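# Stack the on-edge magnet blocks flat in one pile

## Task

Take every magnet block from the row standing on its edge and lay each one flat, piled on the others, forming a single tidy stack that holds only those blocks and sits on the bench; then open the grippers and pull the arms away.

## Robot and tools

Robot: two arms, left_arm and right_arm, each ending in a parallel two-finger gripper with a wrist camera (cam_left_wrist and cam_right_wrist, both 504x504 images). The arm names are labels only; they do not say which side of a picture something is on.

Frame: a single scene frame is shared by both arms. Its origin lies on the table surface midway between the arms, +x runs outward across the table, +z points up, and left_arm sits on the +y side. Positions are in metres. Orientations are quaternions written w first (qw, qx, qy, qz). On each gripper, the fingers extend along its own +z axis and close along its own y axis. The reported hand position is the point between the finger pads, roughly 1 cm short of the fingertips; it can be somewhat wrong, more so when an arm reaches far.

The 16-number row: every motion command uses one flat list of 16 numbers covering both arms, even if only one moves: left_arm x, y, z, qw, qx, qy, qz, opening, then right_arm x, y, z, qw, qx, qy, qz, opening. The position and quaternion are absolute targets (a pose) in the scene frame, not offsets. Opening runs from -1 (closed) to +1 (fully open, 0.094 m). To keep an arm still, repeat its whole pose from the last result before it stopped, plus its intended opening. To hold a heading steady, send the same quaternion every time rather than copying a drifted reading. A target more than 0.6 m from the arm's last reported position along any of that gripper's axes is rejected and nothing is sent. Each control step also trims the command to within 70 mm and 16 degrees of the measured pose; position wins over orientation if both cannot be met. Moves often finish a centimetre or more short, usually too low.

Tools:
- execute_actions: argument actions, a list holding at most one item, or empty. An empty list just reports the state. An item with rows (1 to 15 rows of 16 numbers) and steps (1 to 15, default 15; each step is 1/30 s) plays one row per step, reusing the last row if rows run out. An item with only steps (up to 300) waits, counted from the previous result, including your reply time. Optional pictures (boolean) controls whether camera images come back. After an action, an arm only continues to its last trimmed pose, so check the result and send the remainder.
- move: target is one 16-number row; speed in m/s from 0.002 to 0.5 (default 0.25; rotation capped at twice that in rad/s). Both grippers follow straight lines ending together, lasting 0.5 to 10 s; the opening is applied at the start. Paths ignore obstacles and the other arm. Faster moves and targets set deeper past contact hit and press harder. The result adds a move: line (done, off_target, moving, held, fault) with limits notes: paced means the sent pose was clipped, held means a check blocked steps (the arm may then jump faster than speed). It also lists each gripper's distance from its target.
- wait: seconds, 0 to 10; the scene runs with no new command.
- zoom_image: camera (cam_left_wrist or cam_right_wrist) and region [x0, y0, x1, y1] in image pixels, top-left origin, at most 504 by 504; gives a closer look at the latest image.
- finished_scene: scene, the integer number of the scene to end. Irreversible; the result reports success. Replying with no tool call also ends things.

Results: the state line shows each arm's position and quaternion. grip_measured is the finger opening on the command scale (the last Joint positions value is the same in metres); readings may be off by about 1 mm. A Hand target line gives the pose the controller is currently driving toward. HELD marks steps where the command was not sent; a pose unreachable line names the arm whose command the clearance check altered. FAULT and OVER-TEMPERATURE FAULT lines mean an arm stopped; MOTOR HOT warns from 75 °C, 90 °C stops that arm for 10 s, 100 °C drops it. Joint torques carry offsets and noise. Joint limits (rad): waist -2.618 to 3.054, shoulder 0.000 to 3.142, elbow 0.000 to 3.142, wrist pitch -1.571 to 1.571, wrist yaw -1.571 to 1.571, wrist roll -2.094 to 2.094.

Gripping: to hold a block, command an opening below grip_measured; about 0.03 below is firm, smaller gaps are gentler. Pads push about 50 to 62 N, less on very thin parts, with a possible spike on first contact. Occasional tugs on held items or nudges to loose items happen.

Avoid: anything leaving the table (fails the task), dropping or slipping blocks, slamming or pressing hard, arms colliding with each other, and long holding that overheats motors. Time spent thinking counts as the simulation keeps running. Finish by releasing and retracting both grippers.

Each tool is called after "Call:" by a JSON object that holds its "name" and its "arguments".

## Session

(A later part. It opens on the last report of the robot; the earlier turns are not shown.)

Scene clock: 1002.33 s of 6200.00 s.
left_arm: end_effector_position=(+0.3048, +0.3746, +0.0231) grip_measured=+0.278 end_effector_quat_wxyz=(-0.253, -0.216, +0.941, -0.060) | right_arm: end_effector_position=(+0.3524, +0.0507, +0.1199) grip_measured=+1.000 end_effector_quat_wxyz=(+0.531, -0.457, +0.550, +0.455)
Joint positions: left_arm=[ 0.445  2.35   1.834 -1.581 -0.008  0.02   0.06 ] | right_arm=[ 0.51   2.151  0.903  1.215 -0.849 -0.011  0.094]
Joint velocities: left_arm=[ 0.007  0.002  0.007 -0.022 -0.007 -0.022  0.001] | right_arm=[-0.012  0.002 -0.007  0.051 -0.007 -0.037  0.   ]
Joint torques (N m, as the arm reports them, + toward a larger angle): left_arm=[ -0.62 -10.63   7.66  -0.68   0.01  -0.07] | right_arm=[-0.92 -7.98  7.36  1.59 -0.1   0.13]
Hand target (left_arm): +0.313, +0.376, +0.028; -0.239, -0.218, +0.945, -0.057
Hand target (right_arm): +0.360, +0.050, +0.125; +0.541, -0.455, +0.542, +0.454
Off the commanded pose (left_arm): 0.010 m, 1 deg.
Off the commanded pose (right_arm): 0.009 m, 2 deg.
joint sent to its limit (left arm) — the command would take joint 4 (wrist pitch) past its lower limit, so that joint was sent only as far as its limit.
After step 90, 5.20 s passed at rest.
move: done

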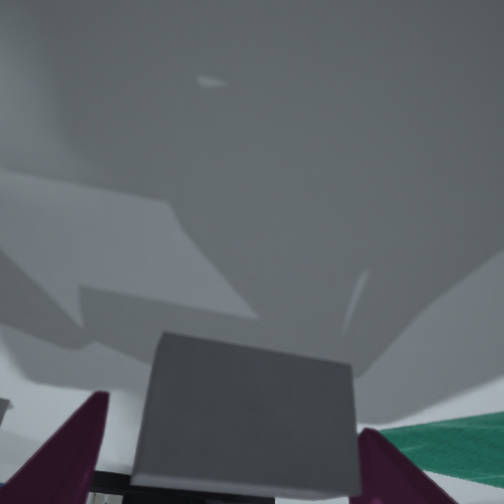

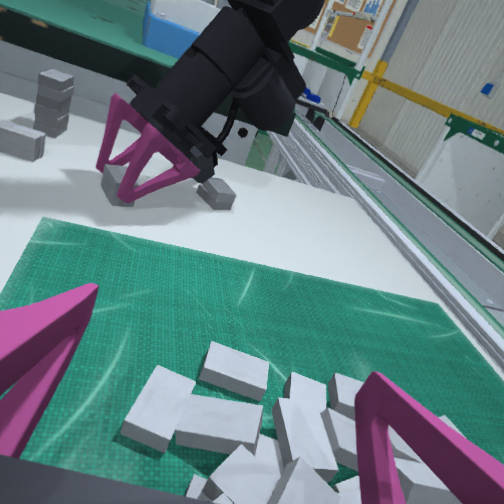

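Call:
{"name": "move", "arguments": {"target": [0.3195,0.379,0.029,-0.245,-0.217,0.943,-0.058,0.28,0.36,0.05,0.125,0.542,-0.455,0.542,0.455,1], "speed": 0.03}}

Call:
{"name": "zoom_image", "arguments": {"camera": "cam_right_wrist", "region": [90, 120, 270, 240]}}

Scene clock: 1007.20 s of 6200.00 s.
left_arm: end_effector_position=(+0.3120, +0.3783, +0.0248) grip_measured=+0.278 end_effector_quat_wxyz=(-0.242, -0.217, +0.944, -0.057) | right_arm: end_effector_position=(+0.3524, +0.0507, +0.1199) grip_measured=+1.000 end_effector_quat_wxyz=(+0.531, -0.457, +0.550, +0.455)
Joint positions: left_arm=[ 0.445  2.357  1.866 -1.582 -0.008  0.02   0.06 ] | right_arm=[ 0.51   2.151  0.903  1.215 -0.849 -0.011  0.094]
Joint velocities: left_arm=[-0.022 -0.002  0.007  0.037  0.022  0.007  0.001] | right_arm=[ 0.002  0.012 -0.002 -0.051 -0.037  0.007  0.   ]
Joint torques (N m, as the arm reports them, + toward a larger angle): left_arm=[ -0.57 -10.61   7.19  -0.62   0.04  -0.08] | right_arm=[-0.92 -7.98  7.34  1.61 -0.09  0.13]
Hand target (left_arm): +0.319, +0.379, +0.029; -0.232, -0.218, +0.947, -0.055
Hand target (right_arm): +0.360, +0.050, +0.125; +0.541, -0.455, +0.542, +0.454
Off the commanded pose (left_arm): 0.009 m, 0 deg.
Off the commanded pose (right_arm): 0.009 m, 2 deg.
joint sent to its limit (left arm) — the command would take joint 4 (wrist pitch) past its lower limit, so that joint was sent only as far as its limit.
After step 90, 1.07 s passed at rest.
move: done

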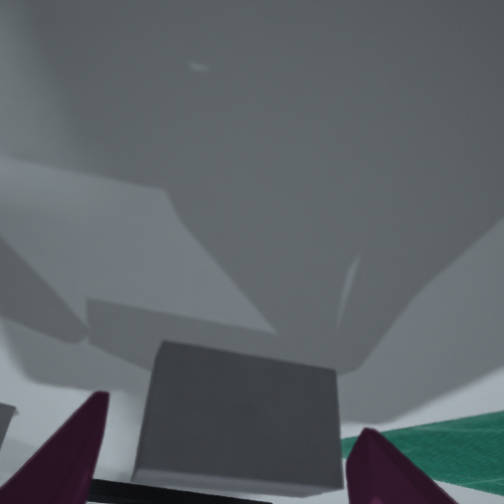

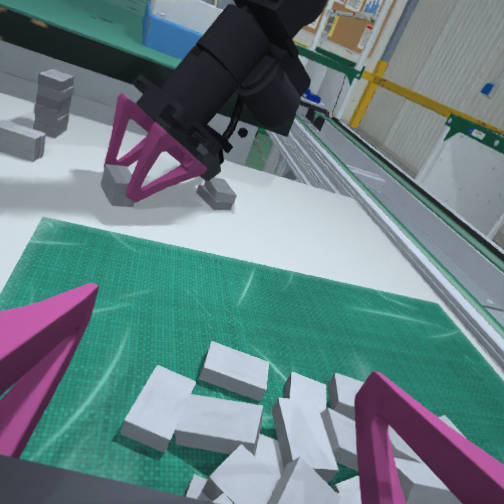

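Region (90, 120, 270, 240) of cam_right_wrist's 504x504 image, scaled by 2.800, with more detail than that image has.

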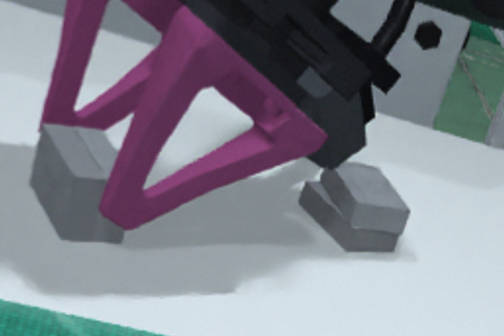

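Call:
{"name": "move", "arguments": {"target": [0.312,0.378,0.075,-0.18,-0.22,0.958,-0.042,0.28,0.36,0.05,0.125,0.542,-0.455,0.542,0.455,1], "speed": 0.1}}

Call:
{"name": "move", "arguments": {"target": [0.436,0.435,0.085,0.021,-0.8476,0.5307,-0.013,0.3,0.36,0.05,0.125,0.542,-0.455,0.542,0.455,1], "speed": 0.25}}

Scene clock: 1021.87 s of 6200.00 s.
left_arm: end_effector_position=(+0.3135, +0.3791, +0.0666) grip_measured=+0.278 end_effector_quat_wxyz=(-0.187, -0.220, +0.956, -0.043) | right_arm: end_effector_position=(+0.3524, +0.0507, +0.1199) grip_measured=+1.000 end_effector_quat_wxyz=(+0.531, -0.457, +0.550, +0.455)
Joint positions: left_arm=[ 0.445  2.208  1.831 -1.581 -0.008  0.02   0.06 ] | right_arm=[ 0.51   2.151  0.903  1.215 -0.849 -0.011  0.094]
Joint velocities: left_arm=[-0.012 -0.002 -0.012  0.022  0.037 -0.022 -0.001] | right_arm=[-0.002  0.002  0.007  0.037  0.081 -0.007  0.   ]
Joint torques (N m, as the arm reports them, + toward a larger angle): left_arm=[ -0.05 -12.02   4.62  -0.43   0.02  -0.04] | right_arm=[-0.93 -7.95  7.44  1.6  -0.09  0.1 ]
Hand target (left_arm): +0.312, +0.378, +0.075; -0.179, -0.221, +0.958, -0.042
Hand target (right_arm): +0.360, +0.050, +0.125; +0.541, -0.455, +0.542, +0.454
Off the commanded pose (left_arm): 0.009 m, 1 deg.
Off the commanded pose (right_arm): 0.009 m, 2 deg.
joint sent to its limit (left arm) — the command would take joint 4 (wrist pitch) past its lower limit, so that joint was sent only as far as its limit.
After step 90, 10.70 s passed at rest.
move: done

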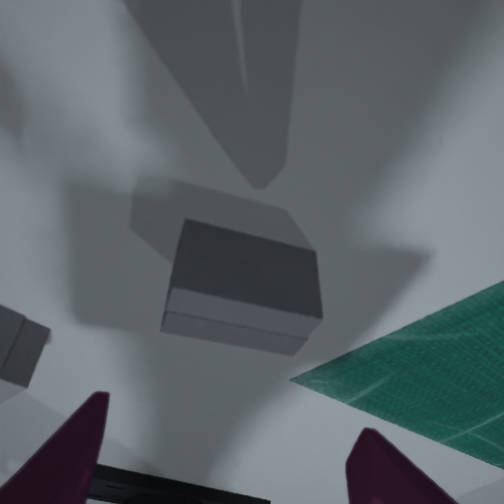

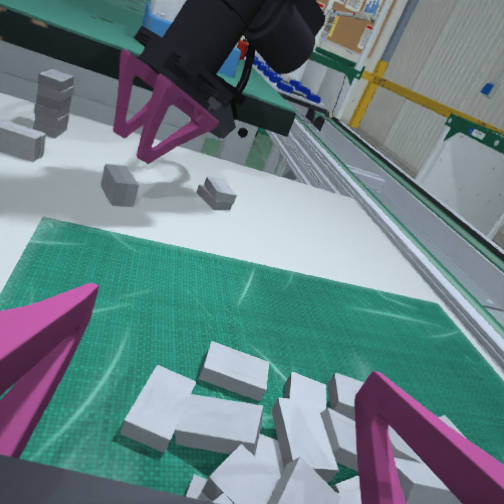

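Scene clock: 1025.70 s of 6200.00 s.
left_arm: end_effector_position=(+0.4268, +0.4323, +0.0752) grip_measured=+0.298 end_effector_quat_wxyz=(+0.001, +0.850, -0.527, +0.013) | right_arm: end_effector_position=(+0.3524, +0.0507, +0.1199) grip_measured=+1.000 end_effector_quat_wxyz=(+0.531, -0.457, +0.550, +0.455)
Joint positions: left_arm=[ 0.447  2.339  2.16  -1.379  0.024 -1.555  0.061] | right_arm=[ 0.51   2.151  0.903  1.215 -0.849 -0.011  0.094]
Joint velocities: left_arm=[-0.017 -0.012 -0.012 -0.051 -0.051 -0.066  0.001] | right_arm=[ 0.002 -0.012 -0.007  0.037 -0.007  0.007  0.   ]
Joint torques (N m, as the arm reports them, + toward a larger angle): left_arm=[ -1.08 -11.49   8.34   0.34  -0.17  -0.05] | right_arm=[-0.94 -8.01  7.43  1.61 -0.1   0.11]
Hand target (left_arm): +0.435, +0.435, +0.083; -0.020, +0.849, -0.528, +0.015
Hand target (right_arm): +0.360, +0.050, +0.125; +0.541, -0.455, +0.542, +0.454
Off the commanded pose (left_arm): 0.014 m, 3 deg.
Off the commanded pose (right_arm): 0.009 m, 2 deg.
move: off_target (left_arm)

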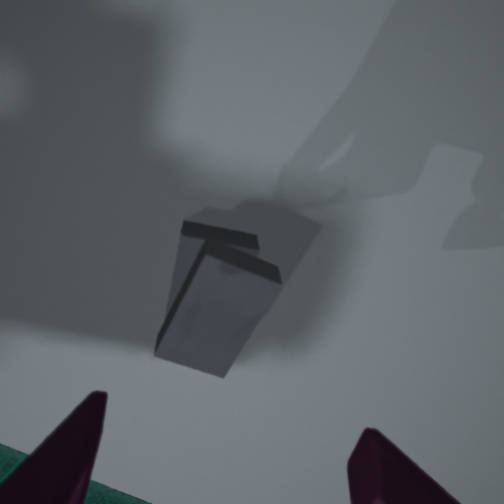

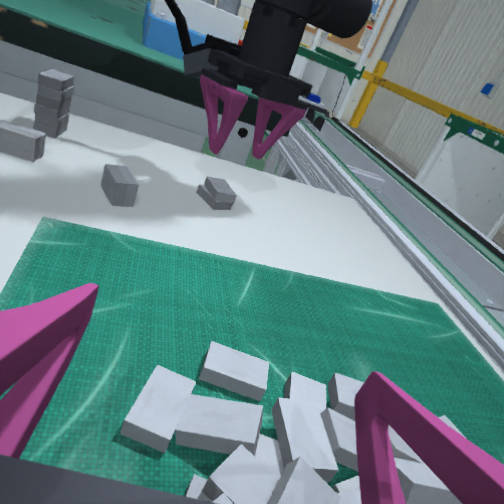

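Call:
{"name": "move", "arguments": {"target": [0.430,0.436,0.052,0.03,-0.8476,0.5307,-0.018,0.6,0.36,0.05,0.125,0.542,-0.455,0.542,0.455,1], "speed": 0.08}}

Call:
{"name": "zoom_image", "arguments": {"camera": "cam_right_wrist", "region": [170, 110, 310, 230]}}

Scene clock: 1036.33 s of 6200.00 s.
left_arm: end_effector_position=(+0.4261, +0.4328, +0.0375) grip_measured=+0.597 end_effector_quat_wxyz=(-0.006, +0.850, -0.526, +0.015) | right_arm: end_effector_position=(+0.3524, +0.0507, +0.1199) grip_measured=+1.000 end_effector_quat_wxyz=(+0.531, -0.457, +0.550, +0.455)
Joint positions: left_arm=[ 0.447  2.323  1.982 -1.204  0.019 -1.558  0.075] | right_arm=[ 0.51   2.151  0.903  1.215 -0.849 -0.011  0.094]
Joint velocities: left_arm=[-0.012  0.007  0.002 -0.007 -0.037 -0.022 -0.   ] | right_arm=[-0.012 -0.002 -0.012 -0.037 -0.022  0.022  0.   ]
Joint torques (N m, as the arm reports them, + toward a larger angle): left_arm=[ -0.44 -14.1    6.     0.39  -0.14   0.01] | right_arm=[-0.92 -7.97  7.46  1.63 -0.09  0.1 ]
Hand target (left_arm): +0.430, +0.436, +0.052; -0.030, +0.847, -0.530, +0.018
Hand target (right_arm): +0.360, +0.050, +0.125; +0.541, -0.455, +0.542, +0.454
Off the commanded pose (left_arm): 0.015 m, 3 deg.
Off the commanded pose (right_arm): 0.009 m, 2 deg.
After step 90, 6.57 s passed at rest.
move: off_target (left_arm)

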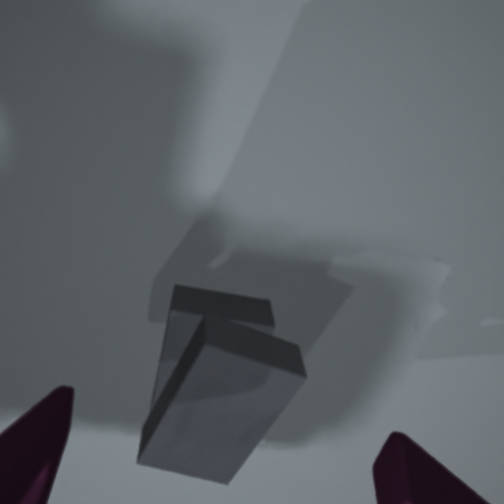

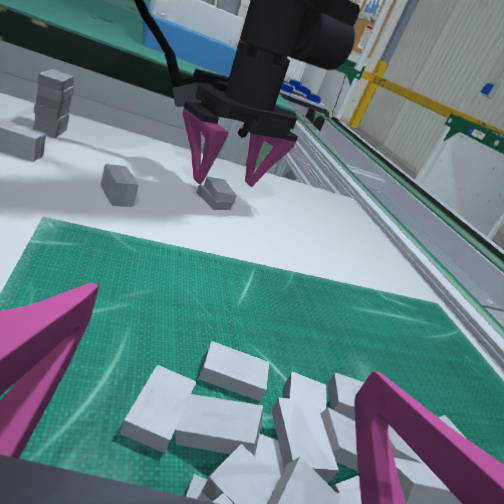

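Region (170, 110, 310, 230) of cam_right_wrist's 504x504 image, scaled by 3.600, with more detail than that image has; it fills the top 432 rows of this view, and the rest is white.

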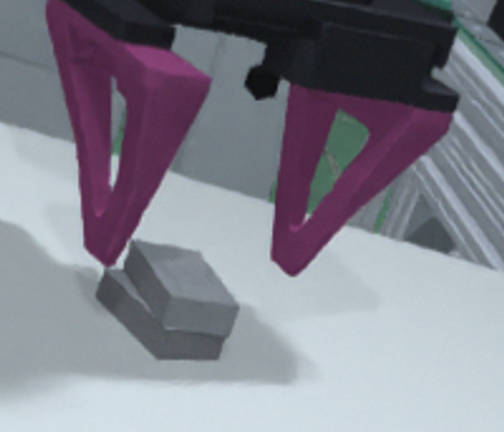

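Call:
{"name": "move", "arguments": {"target": [0.420,0.4315,0.056,0.03,-0.8476,0.5307,-0.018,0.6,0.36,0.05,0.125,0.542,-0.455,0.542,0.455,1], "speed": 0.04}}

Call:
{"name": "zoom_image", "arguments": {"camera": "cam_right_wrist", "region": [170, 110, 310, 230]}}

Scene clock: 1045.07 s of 6200.00 s.
left_arm: end_effector_position=(+0.4178, +0.4286, +0.0443) grip_measured=+0.597 end_effector_quat_wxyz=(-0.009, +0.850, -0.526, +0.016) | right_arm: end_effector_position=(+0.3524, +0.0507, +0.1199) grip_measured=+1.000 end_effector_quat_wxyz=(+0.531, -0.457, +0.550, +0.455)
Joint positions: left_arm=[ 0.447  2.269  1.916 -1.185  0.019 -1.557  0.075] | right_arm=[ 0.51   2.151  0.903  1.215 -0.849 -0.011  0.094]
Joint velocities: left_arm=[ 0.002 -0.017 -0.002  0.051 -0.066  0.022 -0.001] | right_arm=[-0.027 -0.037 -0.002 -0.081 -0.007 -0.022  0.   ]
Joint torques (N m, as the arm reports them, + toward a larger angle): left_arm=[ -0.5  -13.43   5.45   0.4   -0.16   0.03] | right_arm=[-0.92 -7.93  7.41  1.59 -0.1   0.11]
Hand target (left_arm): +0.420, +0.432, +0.056; -0.030, +0.847, -0.530, +0.018
Hand target (right_arm): +0.360, +0.050, +0.125; +0.541, -0.455, +0.542, +0.454
Off the commanded pose (left_arm): 0.012 m, 2 deg.
Off the commanded pose (right_arm): 0.009 m, 2 deg.
After step 90, 4.80 s passed at rest.
move: off_target (left_arm)

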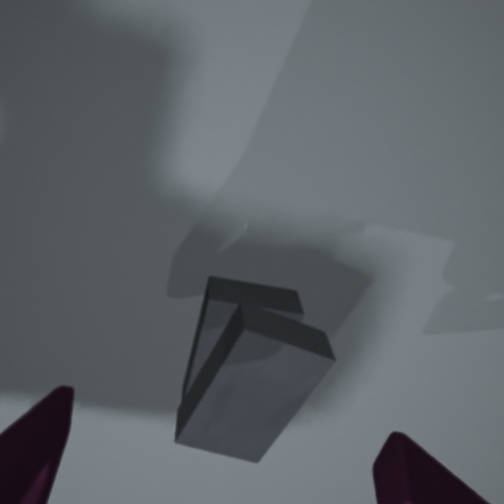

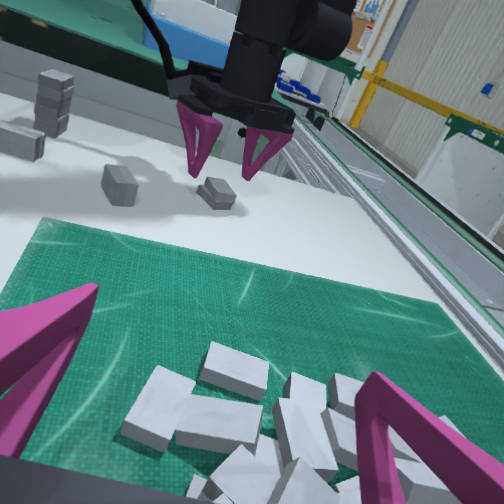

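Region (170, 110, 310, 230) of cam_right_wrist's 504x504 image, scaled by 3.600, with more detail than that image has; it fills the top 432 rows of this view, and the rest is white.

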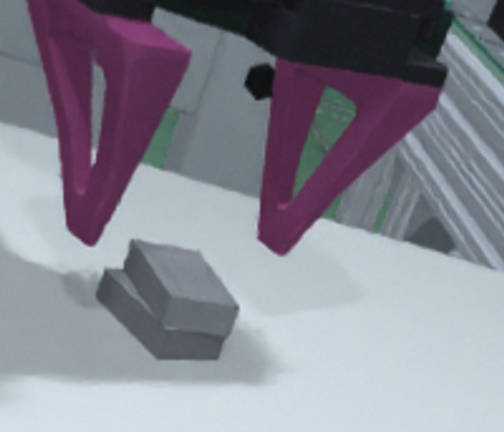

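Call:
{"name": "move", "arguments": {"target": [0.420,0.4315,0.030,0.03,-0.8476,0.5307,-0.018,0.6,0.36,0.05,0.125,0.542,-0.455,0.542,0.455,1], "speed": 0.04}}

Call:
{"name": "zoom_image", "arguments": {"camera": "cam_right_wrist", "region": [170, 110, 310, 230]}}

Scene clock: 1057.17 s of 6200.00 s.
left_arm: end_effector_position=(+0.4178, +0.4286, +0.0242) grip_measured=+0.597 end_effector_quat_wxyz=(-0.015, +0.850, -0.526, +0.020) | right_arm: end_effector_position=(+0.3524, +0.0507, +0.1199) grip_measured=+1.000 end_effector_quat_wxyz=(+0.531, -0.457, +0.550, +0.455)
Joint positions: left_arm=[ 0.447  2.269  1.835 -1.091  0.019 -1.557  0.075] | right_arm=[ 0.51   2.151  0.903  1.215 -0.849 -0.011  0.094]
Joint velocities: left_arm=[-0.007  0.002 -0.017 -0.022  0.022 -0.007  0.   ] | right_arm=[-0.007 -0.002 -0.017  0.007 -0.095 -0.11   0.   ]
Joint torques (N m, as the arm reports them, + toward a larger angle): left_arm=[ -0.38 -12.11   5.69   0.41  -0.17   0.05] | right_arm=[-0.94 -8.07  7.39  1.59 -0.09  0.11]
Hand target (left_arm): +0.420, +0.432, +0.030; -0.030, +0.847, -0.530, +0.018
Hand target (right_arm): +0.360, +0.050, +0.125; +0.541, -0.455, +0.542, +0.454
Off the commanded pose (left_arm): 0.007 m, 2 deg.
Off the commanded pose (right_arm): 0.009 m, 2 deg.
After step 90, 8.10 s passed at rest.
move: done

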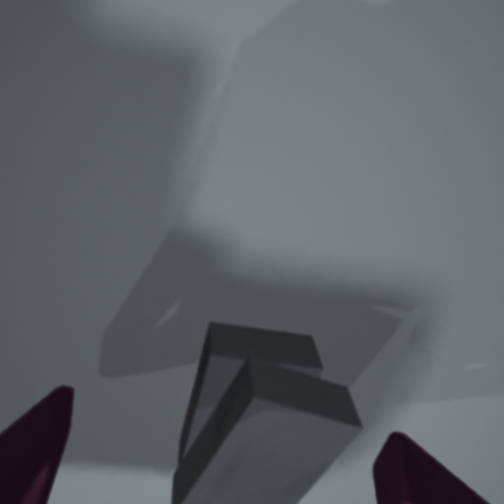

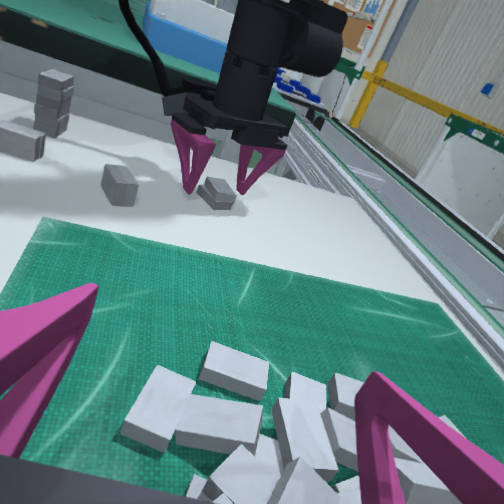

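Region (170, 110, 310, 230) of cam_right_wrist's 504x504 image, scaled by 3.600, with more detail than that image has; it fills the top 432 rows of this view, and the rest is white.

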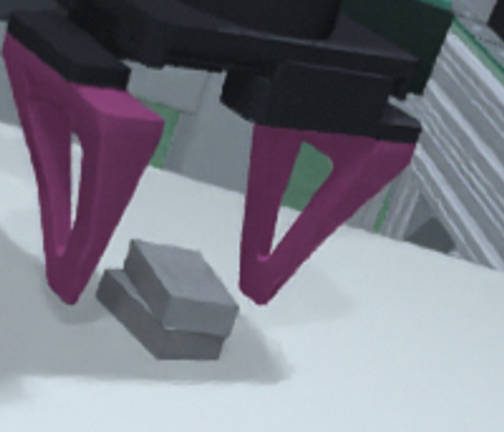

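Call:
{"name": "move", "arguments": {"target": [0.420,0.4315,0.0215,0.03,-0.8476,0.5307,-0.018,0.6,0.36,0.05,0.125,0.542,-0.455,0.542,0.455,1], "speed": 0.03}}

Call:
{"name": "zoom_image", "arguments": {"camera": "cam_right_wrist", "region": [170, 110, 310, 230]}}

Scene clock: 1061.67 s of 6200.00 s.
left_arm: end_effector_position=(+0.4179, +0.4287, +0.0187) grip_measured=+0.597 end_effector_quat_wxyz=(-0.017, +0.850, -0.526, +0.021) | right_arm: end_effector_position=(+0.3524, +0.0507, +0.1199) grip_measured=+1.000 end_effector_quat_wxyz=(+0.531, -0.457, +0.550, +0.455)
Joint positions: left_arm=[ 0.447  2.269  1.813 -1.064  0.019 -1.557  0.075] | right_arm=[ 0.51   2.151  0.903  1.215 -0.849 -0.011  0.094]
Joint velocities: left_arm=[ 0.007  0.007  0.002 -0.022 -0.051 -0.007 -0.   ] | right_arm=[ 0.002 -0.002  0.007 -0.037  0.022 -0.007  0.   ]
Joint torques (N m, as the arm reports them, + toward a larger angle): left_arm=[ -0.41 -11.65   5.55   0.4   -0.16   0.02] | right_arm=[-0.99 -8.    7.39  1.61 -0.08  0.1 ]
Hand target (left_arm): +0.420, +0.431, +0.021; -0.030, +0.847, -0.530, +0.018
Hand target (right_arm): +0.360, +0.050, +0.125; +0.541, -0.455, +0.542, +0.454
Off the commanded pose (left_arm): 0.004 m, 2 deg.
Off the commanded pose (right_arm): 0.009 m, 2 deg.
After step 90, 0.77 s passed at rest.
move: done

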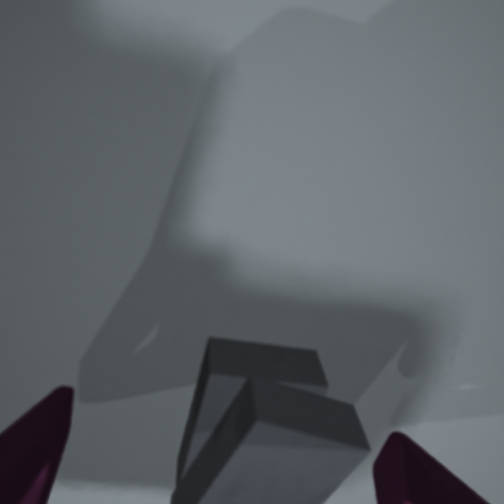

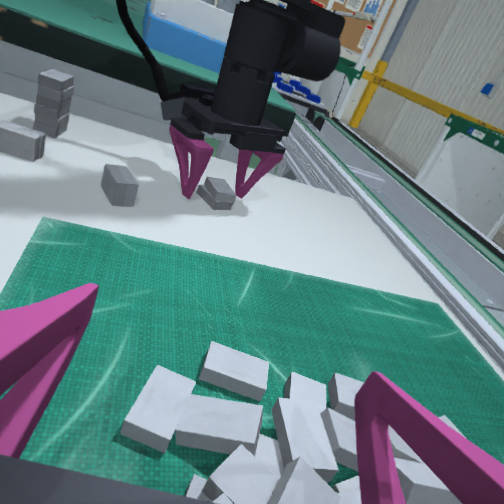

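Region (170, 110, 310, 230) of cam_right_wrist's 504x504 image, scaled by 3.600, with more detail than that image has; it fills the top 432 rows of this view, and the rest is white.

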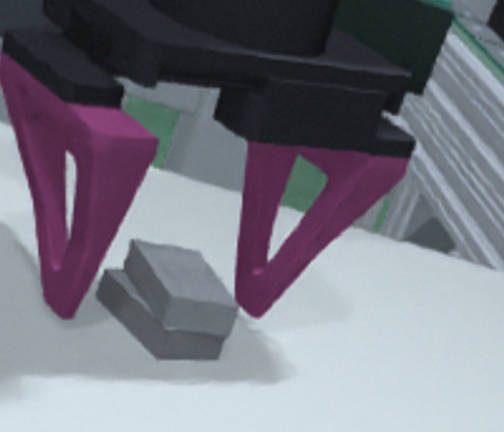

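Call:
{"name": "move", "arguments": {"target": [0.423,0.433,0.017,0.03,-0.8476,0.5307,-0.018,0.6,0.36,0.05,0.125,0.542,-0.455,0.542,0.455,1], "speed": 0.03}}

Call:
{"name": "zoom_image", "arguments": {"camera": "cam_right_wrist", "region": [170, 110, 310, 230]}}

Scene clock: 1065.90 s of 6200.00 s.
left_arm: end_effector_position=(+0.4189, +0.4292, +0.0140) grip_measured=+0.598 end_effector_quat_wxyz=(-0.016, +0.850, -0.526, +0.021) | right_arm: end_effector_position=(+0.3524, +0.0507, +0.1199) grip_measured=+1.000 end_effector_quat_wxyz=(+0.531, -0.457, +0.550, +0.455)
Joint positions: left_arm=[ 0.447  2.28   1.813 -1.054  0.019 -1.556  0.075] | right_arm=[ 0.51   2.151  0.903  1.215 -0.849 -0.011  0.094]
Joint velocities: left_arm=[-0.012 -0.002  0.007 -0.022  0.022  0.037  0.   ] | right_arm=[ 0.002  0.012  0.002 -0.007 -0.066 -0.051  0.   ]
Joint torques (N m, as the arm reports them, + toward a larger angle): left_arm=[ -0.39 -11.15   6.55   0.42  -0.14   0.05] | right_arm=[-0.99 -7.94  7.44  1.61 -0.08  0.11]
Hand target (left_arm): +0.423, +0.433, +0.017; -0.030, +0.847, -0.530, +0.018
Hand target (right_arm): +0.360, +0.050, +0.125; +0.541, -0.455, +0.542, +0.454
Off the commanded pose (left_arm): 0.006 m, 2 deg.
Off the commanded pose (right_arm): 0.009 m, 2 deg.
After step 90, 0.43 s passed at rest.
move: done

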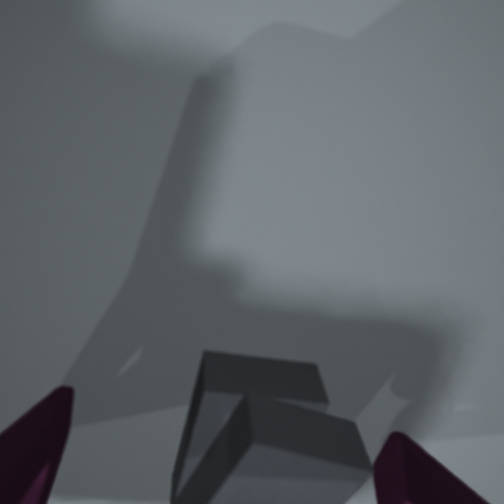

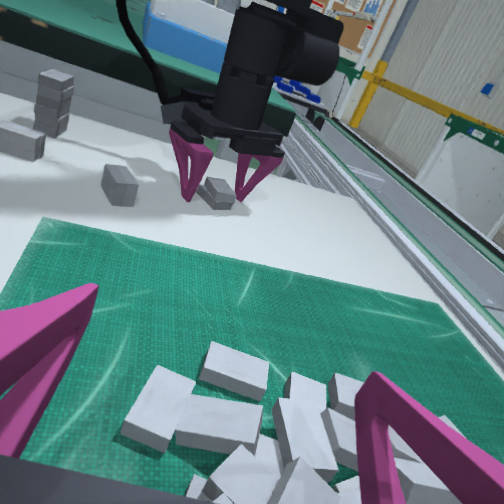

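Region (170, 110, 310, 230) of cam_right_wrist's 504x504 image, scaled by 3.600, with more detail than that image has; it fills the top 432 rows of this view, and the rest is white.

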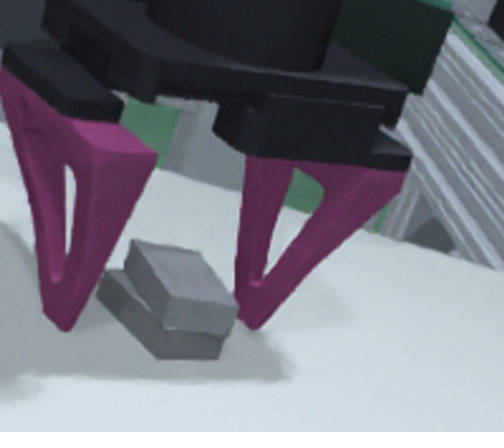

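Call:
{"name": "execute_actions", "arguments": {"actions": [{"rows": [[0.423,0.433,0.017,0.03,-0.8476,0.5307,-0.018,0.3,0.36,0.05,0.125,0.542,-0.455,0.542,0.455,1],[0.423,0.433,0.017,0.03,-0.8476,0.5307,-0.018,0.2,0.36,0.05,0.125,0.542,-0.455,0.542,0.455,1],[0.423,0.433,0.017,0.03,-0.8476,0.5307,-0.018,0.1,0.36,0.05,0.125,0.542,-0.455,0.542,0.455,1],[0.423,0.433,0.017,0.03,-0.8476,0.5307,-0.018,0.0,0.36,0.05,0.125,0.542,-0.455,0.542,0.455,1],[0.423,0.433,0.017,0.03,-0.8476,0.5307,-0.018,-0.07,0.36,0.05,0.125,0.542,-0.455,0.542,0.455,1],[0.423,0.433,0.017,0.03,-0.8476,0.5307,-0.018,-0.14,0.36,0.05,0.125,0.542,-0.455,0.542,0.455,1],[0.423,0.433,0.017,0.03,-0.8476,0.5307,-0.018,-0.2,0.36,0.05,0.125,0.542,-0.455,0.542,0.455,1],[0.423,0.433,0.017,0.03,-0.8476,0.5307,-0.018,-0.26,0.36,0.05,0.125,0.542,-0.455,0.542,0.455,1],[0.423,0.433,0.017,0.03,-0.8476,0.5307,-0.018,-0.32,0.36,0.05,0.125,0.542,-0.455,0.542,0.455,1],[0.423,0.433,0.017,0.03,-0.8476,0.5307,-0.018,-0.38,0.36,0.05,0.125,0.542,-0.455,0.542,0.455,1],[0.423,0.433,0.017,0.03,-0.8476,0.5307,-0.018,-0.43,0.36,0.05,0.125,0.542,-0.455,0.542,0.455,1],[0.423,0.433,0.017,0.03,-0.8476,0.5307,-0.018,-0.48,0.36,0.05,0.125,0.542,-0.455,0.542,0.455,1]], "steps": 15}]}}

Call:
{"name": "zoom_image", "arguments": {"camera": "cam_right_wrist", "region": [170, 110, 310, 230]}}

Scene clock: 1077.30 s of 6200.00 s.
left_arm: end_effector_position=(+0.4196, +0.4298, +0.0141) grip_measured=-0.463 end_effector_quat_wxyz=(-0.018, +0.850, -0.527, +0.021) | right_arm: end_effector_position=(+0.3524, +0.0507, +0.1199) grip_measured=+1.000 end_effector_quat_wxyz=(+0.531, -0.457, +0.550, +0.455)
Joint positions: left_arm=[ 0.447  2.28   1.813 -1.051  0.018 -1.556  0.025] | right_arm=[ 0.51   2.151  0.903  1.215 -0.849 -0.011  0.094]
Joint velocities: left_arm=[ 0.002  0.032 -0.012 -0.007  0.037  0.007 -0.   ] | right_arm=[ 0.002 -0.007 -0.002  0.007 -0.007  0.007  0.   ]
Joint torques (N m, as the arm reports them, + toward a larger angle): left_arm=[ -0.43 -11.15   6.55   0.4   -0.16   0.02] | right_arm=[-0.91 -7.91  7.33  1.59 -0.09  0.09]
Hand target (left_arm): +0.423, +0.433, +0.017; -0.030, +0.847, -0.530, +0.018
Hand target (right_arm): +0.360, +0.050, +0.125; +0.541, -0.455, +0.542, +0.454
Off the commanded pose (left_arm): 0.005 m, 2 deg.
Off the commanded pose (right_arm): 0.009 m, 2 deg.
Steps of this call (steps 1 to 90: nothing new was sent; then 7.90 s passed at rest; steps 91 to 105: all 15 steps of this action). Readings (end_effector_position):
91: left_arm (+0.4189, +0.4292, +0.0140) | right_arm (+0.3524, +0.0507, +0.1199)
92: left_arm (+0.4189, +0.4292, +0.0140) | right_arm (+0.3524, +0.0507, +0.1199)
94: left_arm (+0.4189, +0.4292, +0.0140) | right_arm (+0.3524, +0.0507, +0.1199)
98: left_arm (+0.4194, +0.4296, +0.0141) | right_arm (+0.3524, +0.0507, +0.1199)
105: the state above

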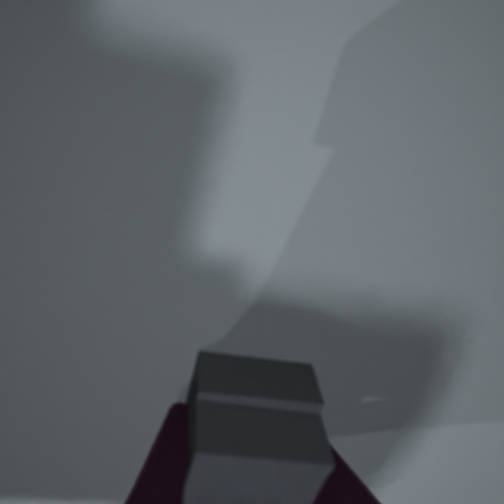

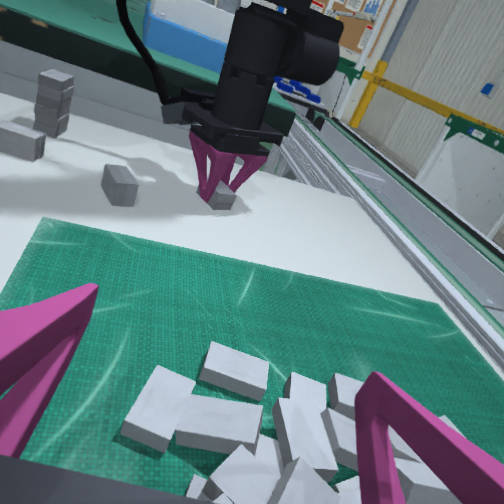

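Region (170, 110, 310, 230) of cam_right_wrist's 504x504 image, scaled by 3.600, with more detail than that image has; it fills the top 432 rows of this view, and the rest is white.

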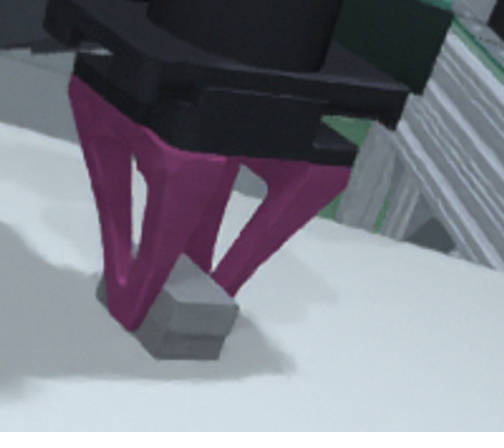

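Call:
{"name": "execute_actions", "arguments": {"actions": [{"rows": [[0.423,0.433,0.017,0.03,-0.8476,0.5307,-0.018,-0.5,0.36,0.05,0.125,0.542,-0.455,0.542,0.455,1]], "steps": 6}], "pictures": false}}

Call:
{"name": "move", "arguments": {"target": [0.423,0.433,0.065,0.03,-0.8476,0.5307,-0.018,-0.5,0.36,0.05,0.125,0.542,-0.455,0.542,0.455,1], "speed": 0.1}}

Call:
{"name": "zoom_image", "arguments": {"camera": "cam_right_wrist", "region": [170, 90, 310, 210]}}

Scene clock: 1090.30 s of 6200.00 s.
left_arm: end_effector_position=(+0.4196, +0.4298, +0.0141) grip_measured=-0.465 end_effector_quat_wxyz=(-0.018, +0.850, -0.527, +0.021) | right_arm: end_effector_position=(+0.3524, +0.0507, +0.1199) grip_measured=+1.000 end_effector_quat_wxyz=(+0.531, -0.457, +0.550, +0.455)
Joint positions: left_arm=[ 0.447  2.28   1.813 -1.051  0.018 -1.556  0.025] | right_arm=[ 0.51   2.151  0.903  1.215 -0.849 -0.011  0.094]
Joint velocities: left_arm=[-0.002 -0.002  0.017 -0.022 -0.022 -0.022  0.   ] | right_arm=[-0.007 -0.002 -0.007 -0.037 -0.022 -0.037  0.   ]
Joint torques (N m, as the arm reports them, + toward a larger angle): left_arm=[ -0.43 -11.11   6.55   0.38  -0.16   0.01] | right_arm=[-0.95 -8.02  7.38  1.62 -0.09  0.11]
Hand target (left_arm): +0.423, +0.433, +0.017; -0.030, +0.847, -0.530, +0.018
Hand target (right_arm): +0.360, +0.050, +0.125; +0.541, -0.455, +0.542, +0.454
Off the commanded pose (left_arm): 0.005 m, 2 deg.
Off the commanded pose (right_arm): 0.009 m, 2 deg.
Steps of this call (steps 1 to 90: nothing new was sent; then 9.80 s passed at rest; steps 91 to 96: all 6 steps of this action). Readings (end_effector_position):
91: left_arm (+0.4196, +0.4298, +0.0141) | right_arm (+0.3524, +0.0507, +0.1199)
92: left_arm (+0.4196, +0.4298, +0.0141) | right_arm (+0.3524, +0.0507, +0.1199)
94: left_arm (+0.4196, +0.4298, +0.0141) | right_arm (+0.3524, +0.0507, +0.1199)
96: the state above

Scene clock: 1091.60 s of 6200.00 s.
left_arm: end_effector_position=(+0.4183, +0.4291, +0.0423) grip_measured=-0.465 end_effector_quat_wxyz=(-0.007, +0.850, -0.527, +0.014) | right_arm: end_effector_position=(+0.3524, +0.0507, +0.1199) grip_measured=+1.000 end_effector_quat_wxyz=(+0.531, -0.457, +0.550, +0.455)
Joint positions: left_arm=[ 0.447  2.28   1.927 -1.191  0.018 -1.556  0.025] | right_arm=[ 0.51   2.151  0.903  1.215 -0.849 -0.011  0.094]
Joint velocities: left_arm=[-0.012 -0.022 -0.007 -0.037  0.022 -0.081 -0.001] | right_arm=[0.007 0.002 0.012 0.022 0.037 0.007 0.   ]
Joint torques (N m, as the arm reports them, + toward a larger angle): left_arm=[ -0.47 -13.72   8.92   0.09  -0.13   0.01] | right_arm=[-0.93 -8.    7.41  1.61 -0.1   0.08]
Hand target (left_arm): +0.423, +0.433, +0.065; -0.031, +0.847, -0.530, +0.019
Hand target (right_arm): +0.360, +0.050, +0.125; +0.541, -0.455, +0.542, +0.454
Off the commanded pose (left_arm): 0.024 m, 3 deg.
Off the commanded pose (right_arm): 0.009 m, 2 deg.
move: off_target (left_arm)

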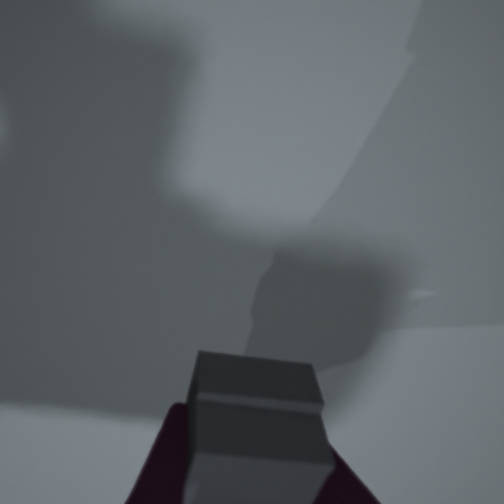

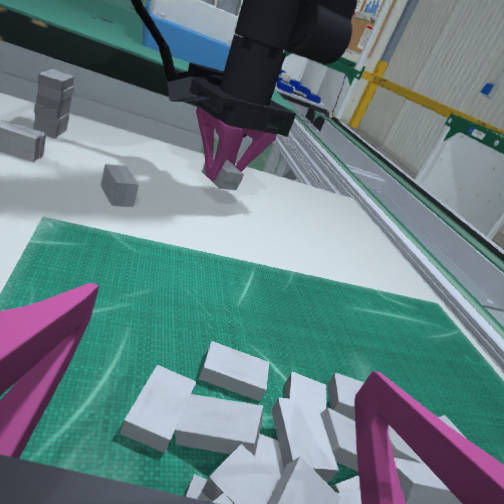

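Region (170, 90, 310, 210) of cam_right_wrist's 504x504 image, scaled by 3.600, with more detail than that image has; it fills the top 432 rows of this view, and the rest is white.

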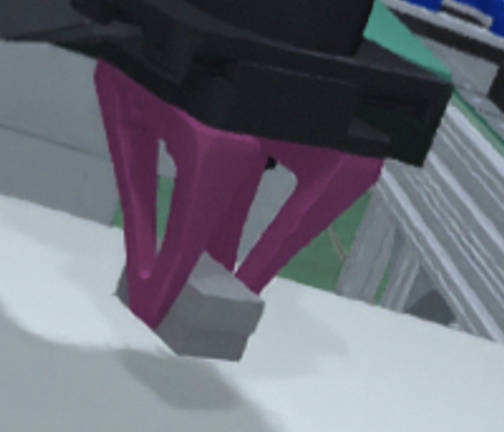

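Call:
{"name": "move", "arguments": {"target": [0.327,0.492,0.07,0.018,-0.9063,0.4226,-0.0085,-0.5,0.36,0.05,0.125,0.542,-0.455,0.542,0.455,1], "speed": 0.2}}

Call:
{"name": "move", "arguments": {"target": [0.327,0.492,0.026,0.018,-0.9063,0.4226,-0.0085,-0.5,0.36,0.05,0.125,0.542,-0.455,0.542,0.455,1], "speed": 0.06}}

Scene clock: 1096.13 s of 6200.00 s.
left_arm: end_effector_position=(+0.3262, +0.4892, +0.0570) grip_measured=-0.464 end_effector_quat_wxyz=(+0.002, +0.907, -0.422, +0.006) | right_arm: end_effector_position=(+0.3524, +0.0507, +0.1199) grip_measured=+1.000 end_effector_quat_wxyz=(+0.531, -0.457, +0.550, +0.455)
Joint positions: left_arm=[ 0.683  2.115  1.719 -1.175  0.013 -1.559  0.025] | right_arm=[ 0.51   2.151  0.903  1.215 -0.849 -0.011  0.094]
Joint velocities: left_arm=[ 0.007 -0.017 -0.007 -0.037 -0.022 -0.007  0.001] | right_arm=[-0.007 -0.022 -0.017  0.037  0.051  0.007  0.   ]
Joint torques (N m, as the arm reports them, + toward a larger angle): left_arm=[ -0.1  -12.54   5.71   0.26  -0.06  -0.03] | right_arm=[-0.95 -8.01  7.33  1.59 -0.09  0.11]
Hand target (left_arm): +0.327, +0.492, +0.070; -0.016, +0.906, -0.422, +0.009
Hand target (right_arm): +0.360, +0.050, +0.125; +0.541, -0.455, +0.542, +0.454
Off the commanded pose (left_arm): 0.013 m, 2 deg.
Off the commanded pose (right_arm): 0.009 m, 2 deg.
After step 90, 0.53 s passed at rest.
move: off_target (left_arm)

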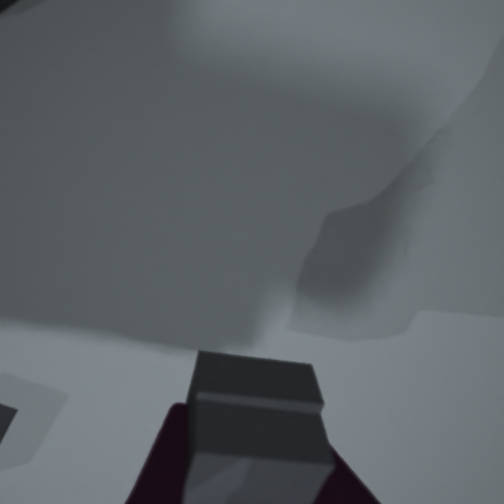

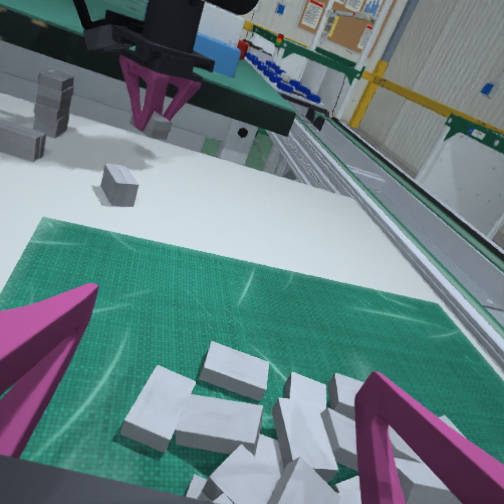

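Scene clock: 1097.20 s of 6200.00 s.
left_arm: end_effector_position=(+0.3246, +0.4878, +0.0209) grip_measured=-0.464 end_effector_quat_wxyz=(-0.004, +0.907, -0.422, +0.009) | right_arm: end_effector_position=(+0.3524, +0.0507, +0.1199) grip_measured=+1.000 end_effector_quat_wxyz=(+0.531, -0.457, +0.550, +0.455)
Joint positions: left_arm=[ 0.683  2.125  1.588 -1.019  0.013 -1.559  0.025] | right_arm=[ 0.51   2.151  0.903  1.215 -0.849 -0.011  0.094]
Joint velocities: left_arm=[-0.007 -0.002 -0.007  0.022 -0.022 -0.051 -0.   ] | right_arm=[ 0.002 -0.002  0.002 -0.095 -0.022  0.022  0.   ]
Joint torques (N m, as the arm reports them, + toward a larger angle): left_arm=[ -0.25 -10.53   6.01   0.37  -0.1   -0.04] | right_arm=[-0.96 -7.97  7.4   1.6  -0.1   0.09]
Hand target (left_arm): +0.327, +0.492, +0.026; -0.018, +0.906, -0.422, +0.009
Hand target (right_arm): +0.360, +0.050, +0.125; +0.541, -0.455, +0.542, +0.454
Off the commanded pose (left_arm): 0.007 m, 2 deg.
Off the commanded pose (right_arm): 0.009 m, 2 deg.
move: done

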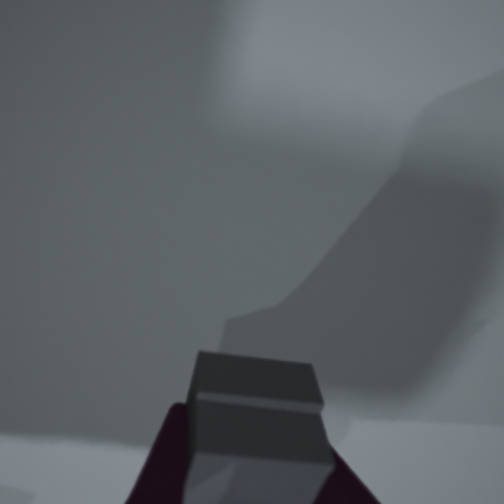

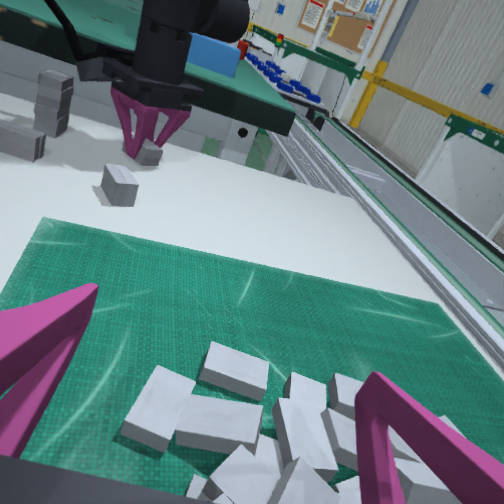

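Call:
{"name": "move", "arguments": {"target": [0.327,0.492,0.0195,0.022,-0.9063,0.4226,-0.0105,-0.5,0.36,0.05,0.125,0.542,-0.455,0.542,0.455,1], "speed": 0.03}}

Scene clock: 1102.37 s of 6200.00 s.
left_arm: end_effector_position=(+0.3242, +0.4874, +0.0143) grip_measured=-0.464 end_effector_quat_wxyz=(-0.007, +0.907, -0.422, +0.010) | right_arm: end_effector_position=(+0.3524, +0.0507, +0.1199) grip_measured=+1.000 end_effector_quat_wxyz=(+0.531, -0.457, +0.550, +0.455)
Joint positions: left_arm=[ 0.683  2.125  1.56  -0.985  0.013 -1.559  0.025] | right_arm=[ 0.51   2.151  0.903  1.215 -0.849 -0.011  0.094]
Joint velocities: left_arm=[ 0.007 -0.017  0.002 -0.007  0.007  0.022 -0.001] | right_arm=[-0.012  0.017  0.007 -0.007  0.051 -0.037  0.   ]
Joint torques (N m, as the arm reports them, + toward a larger angle): left_arm=[ -0.18 -10.64   5.75   0.35  -0.11  -0.03] | right_arm=[-0.95 -7.94  7.38  1.6  -0.1   0.1 ]
Hand target (left_arm): +0.327, +0.492, +0.020; -0.022, +0.906, -0.422, +0.011
Hand target (right_arm): +0.360, +0.050, +0.125; +0.541, -0.455, +0.542, +0.454
Off the commanded pose (left_arm): 0.007 m, 2 deg.
Off the commanded pose (right_arm): 0.009 m, 2 deg.
After step 90, 1.33 s passed at rest.
move: done

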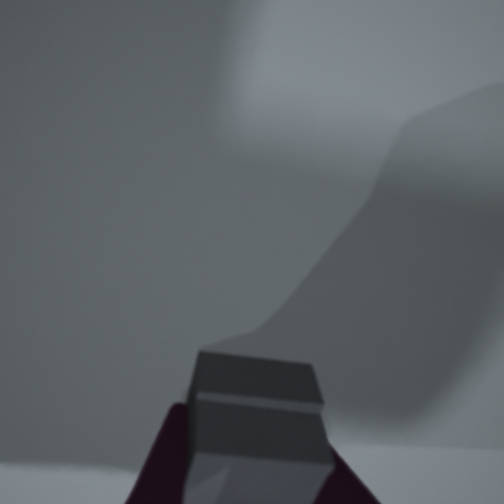

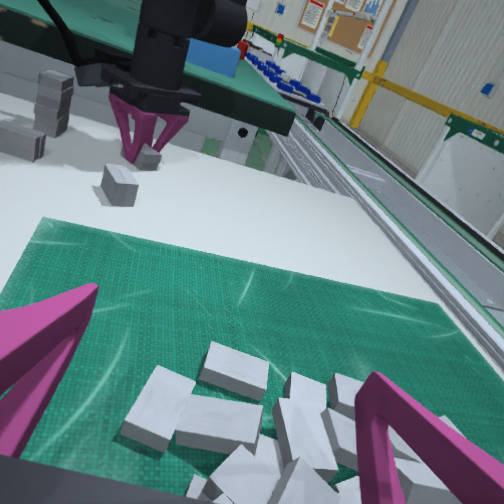

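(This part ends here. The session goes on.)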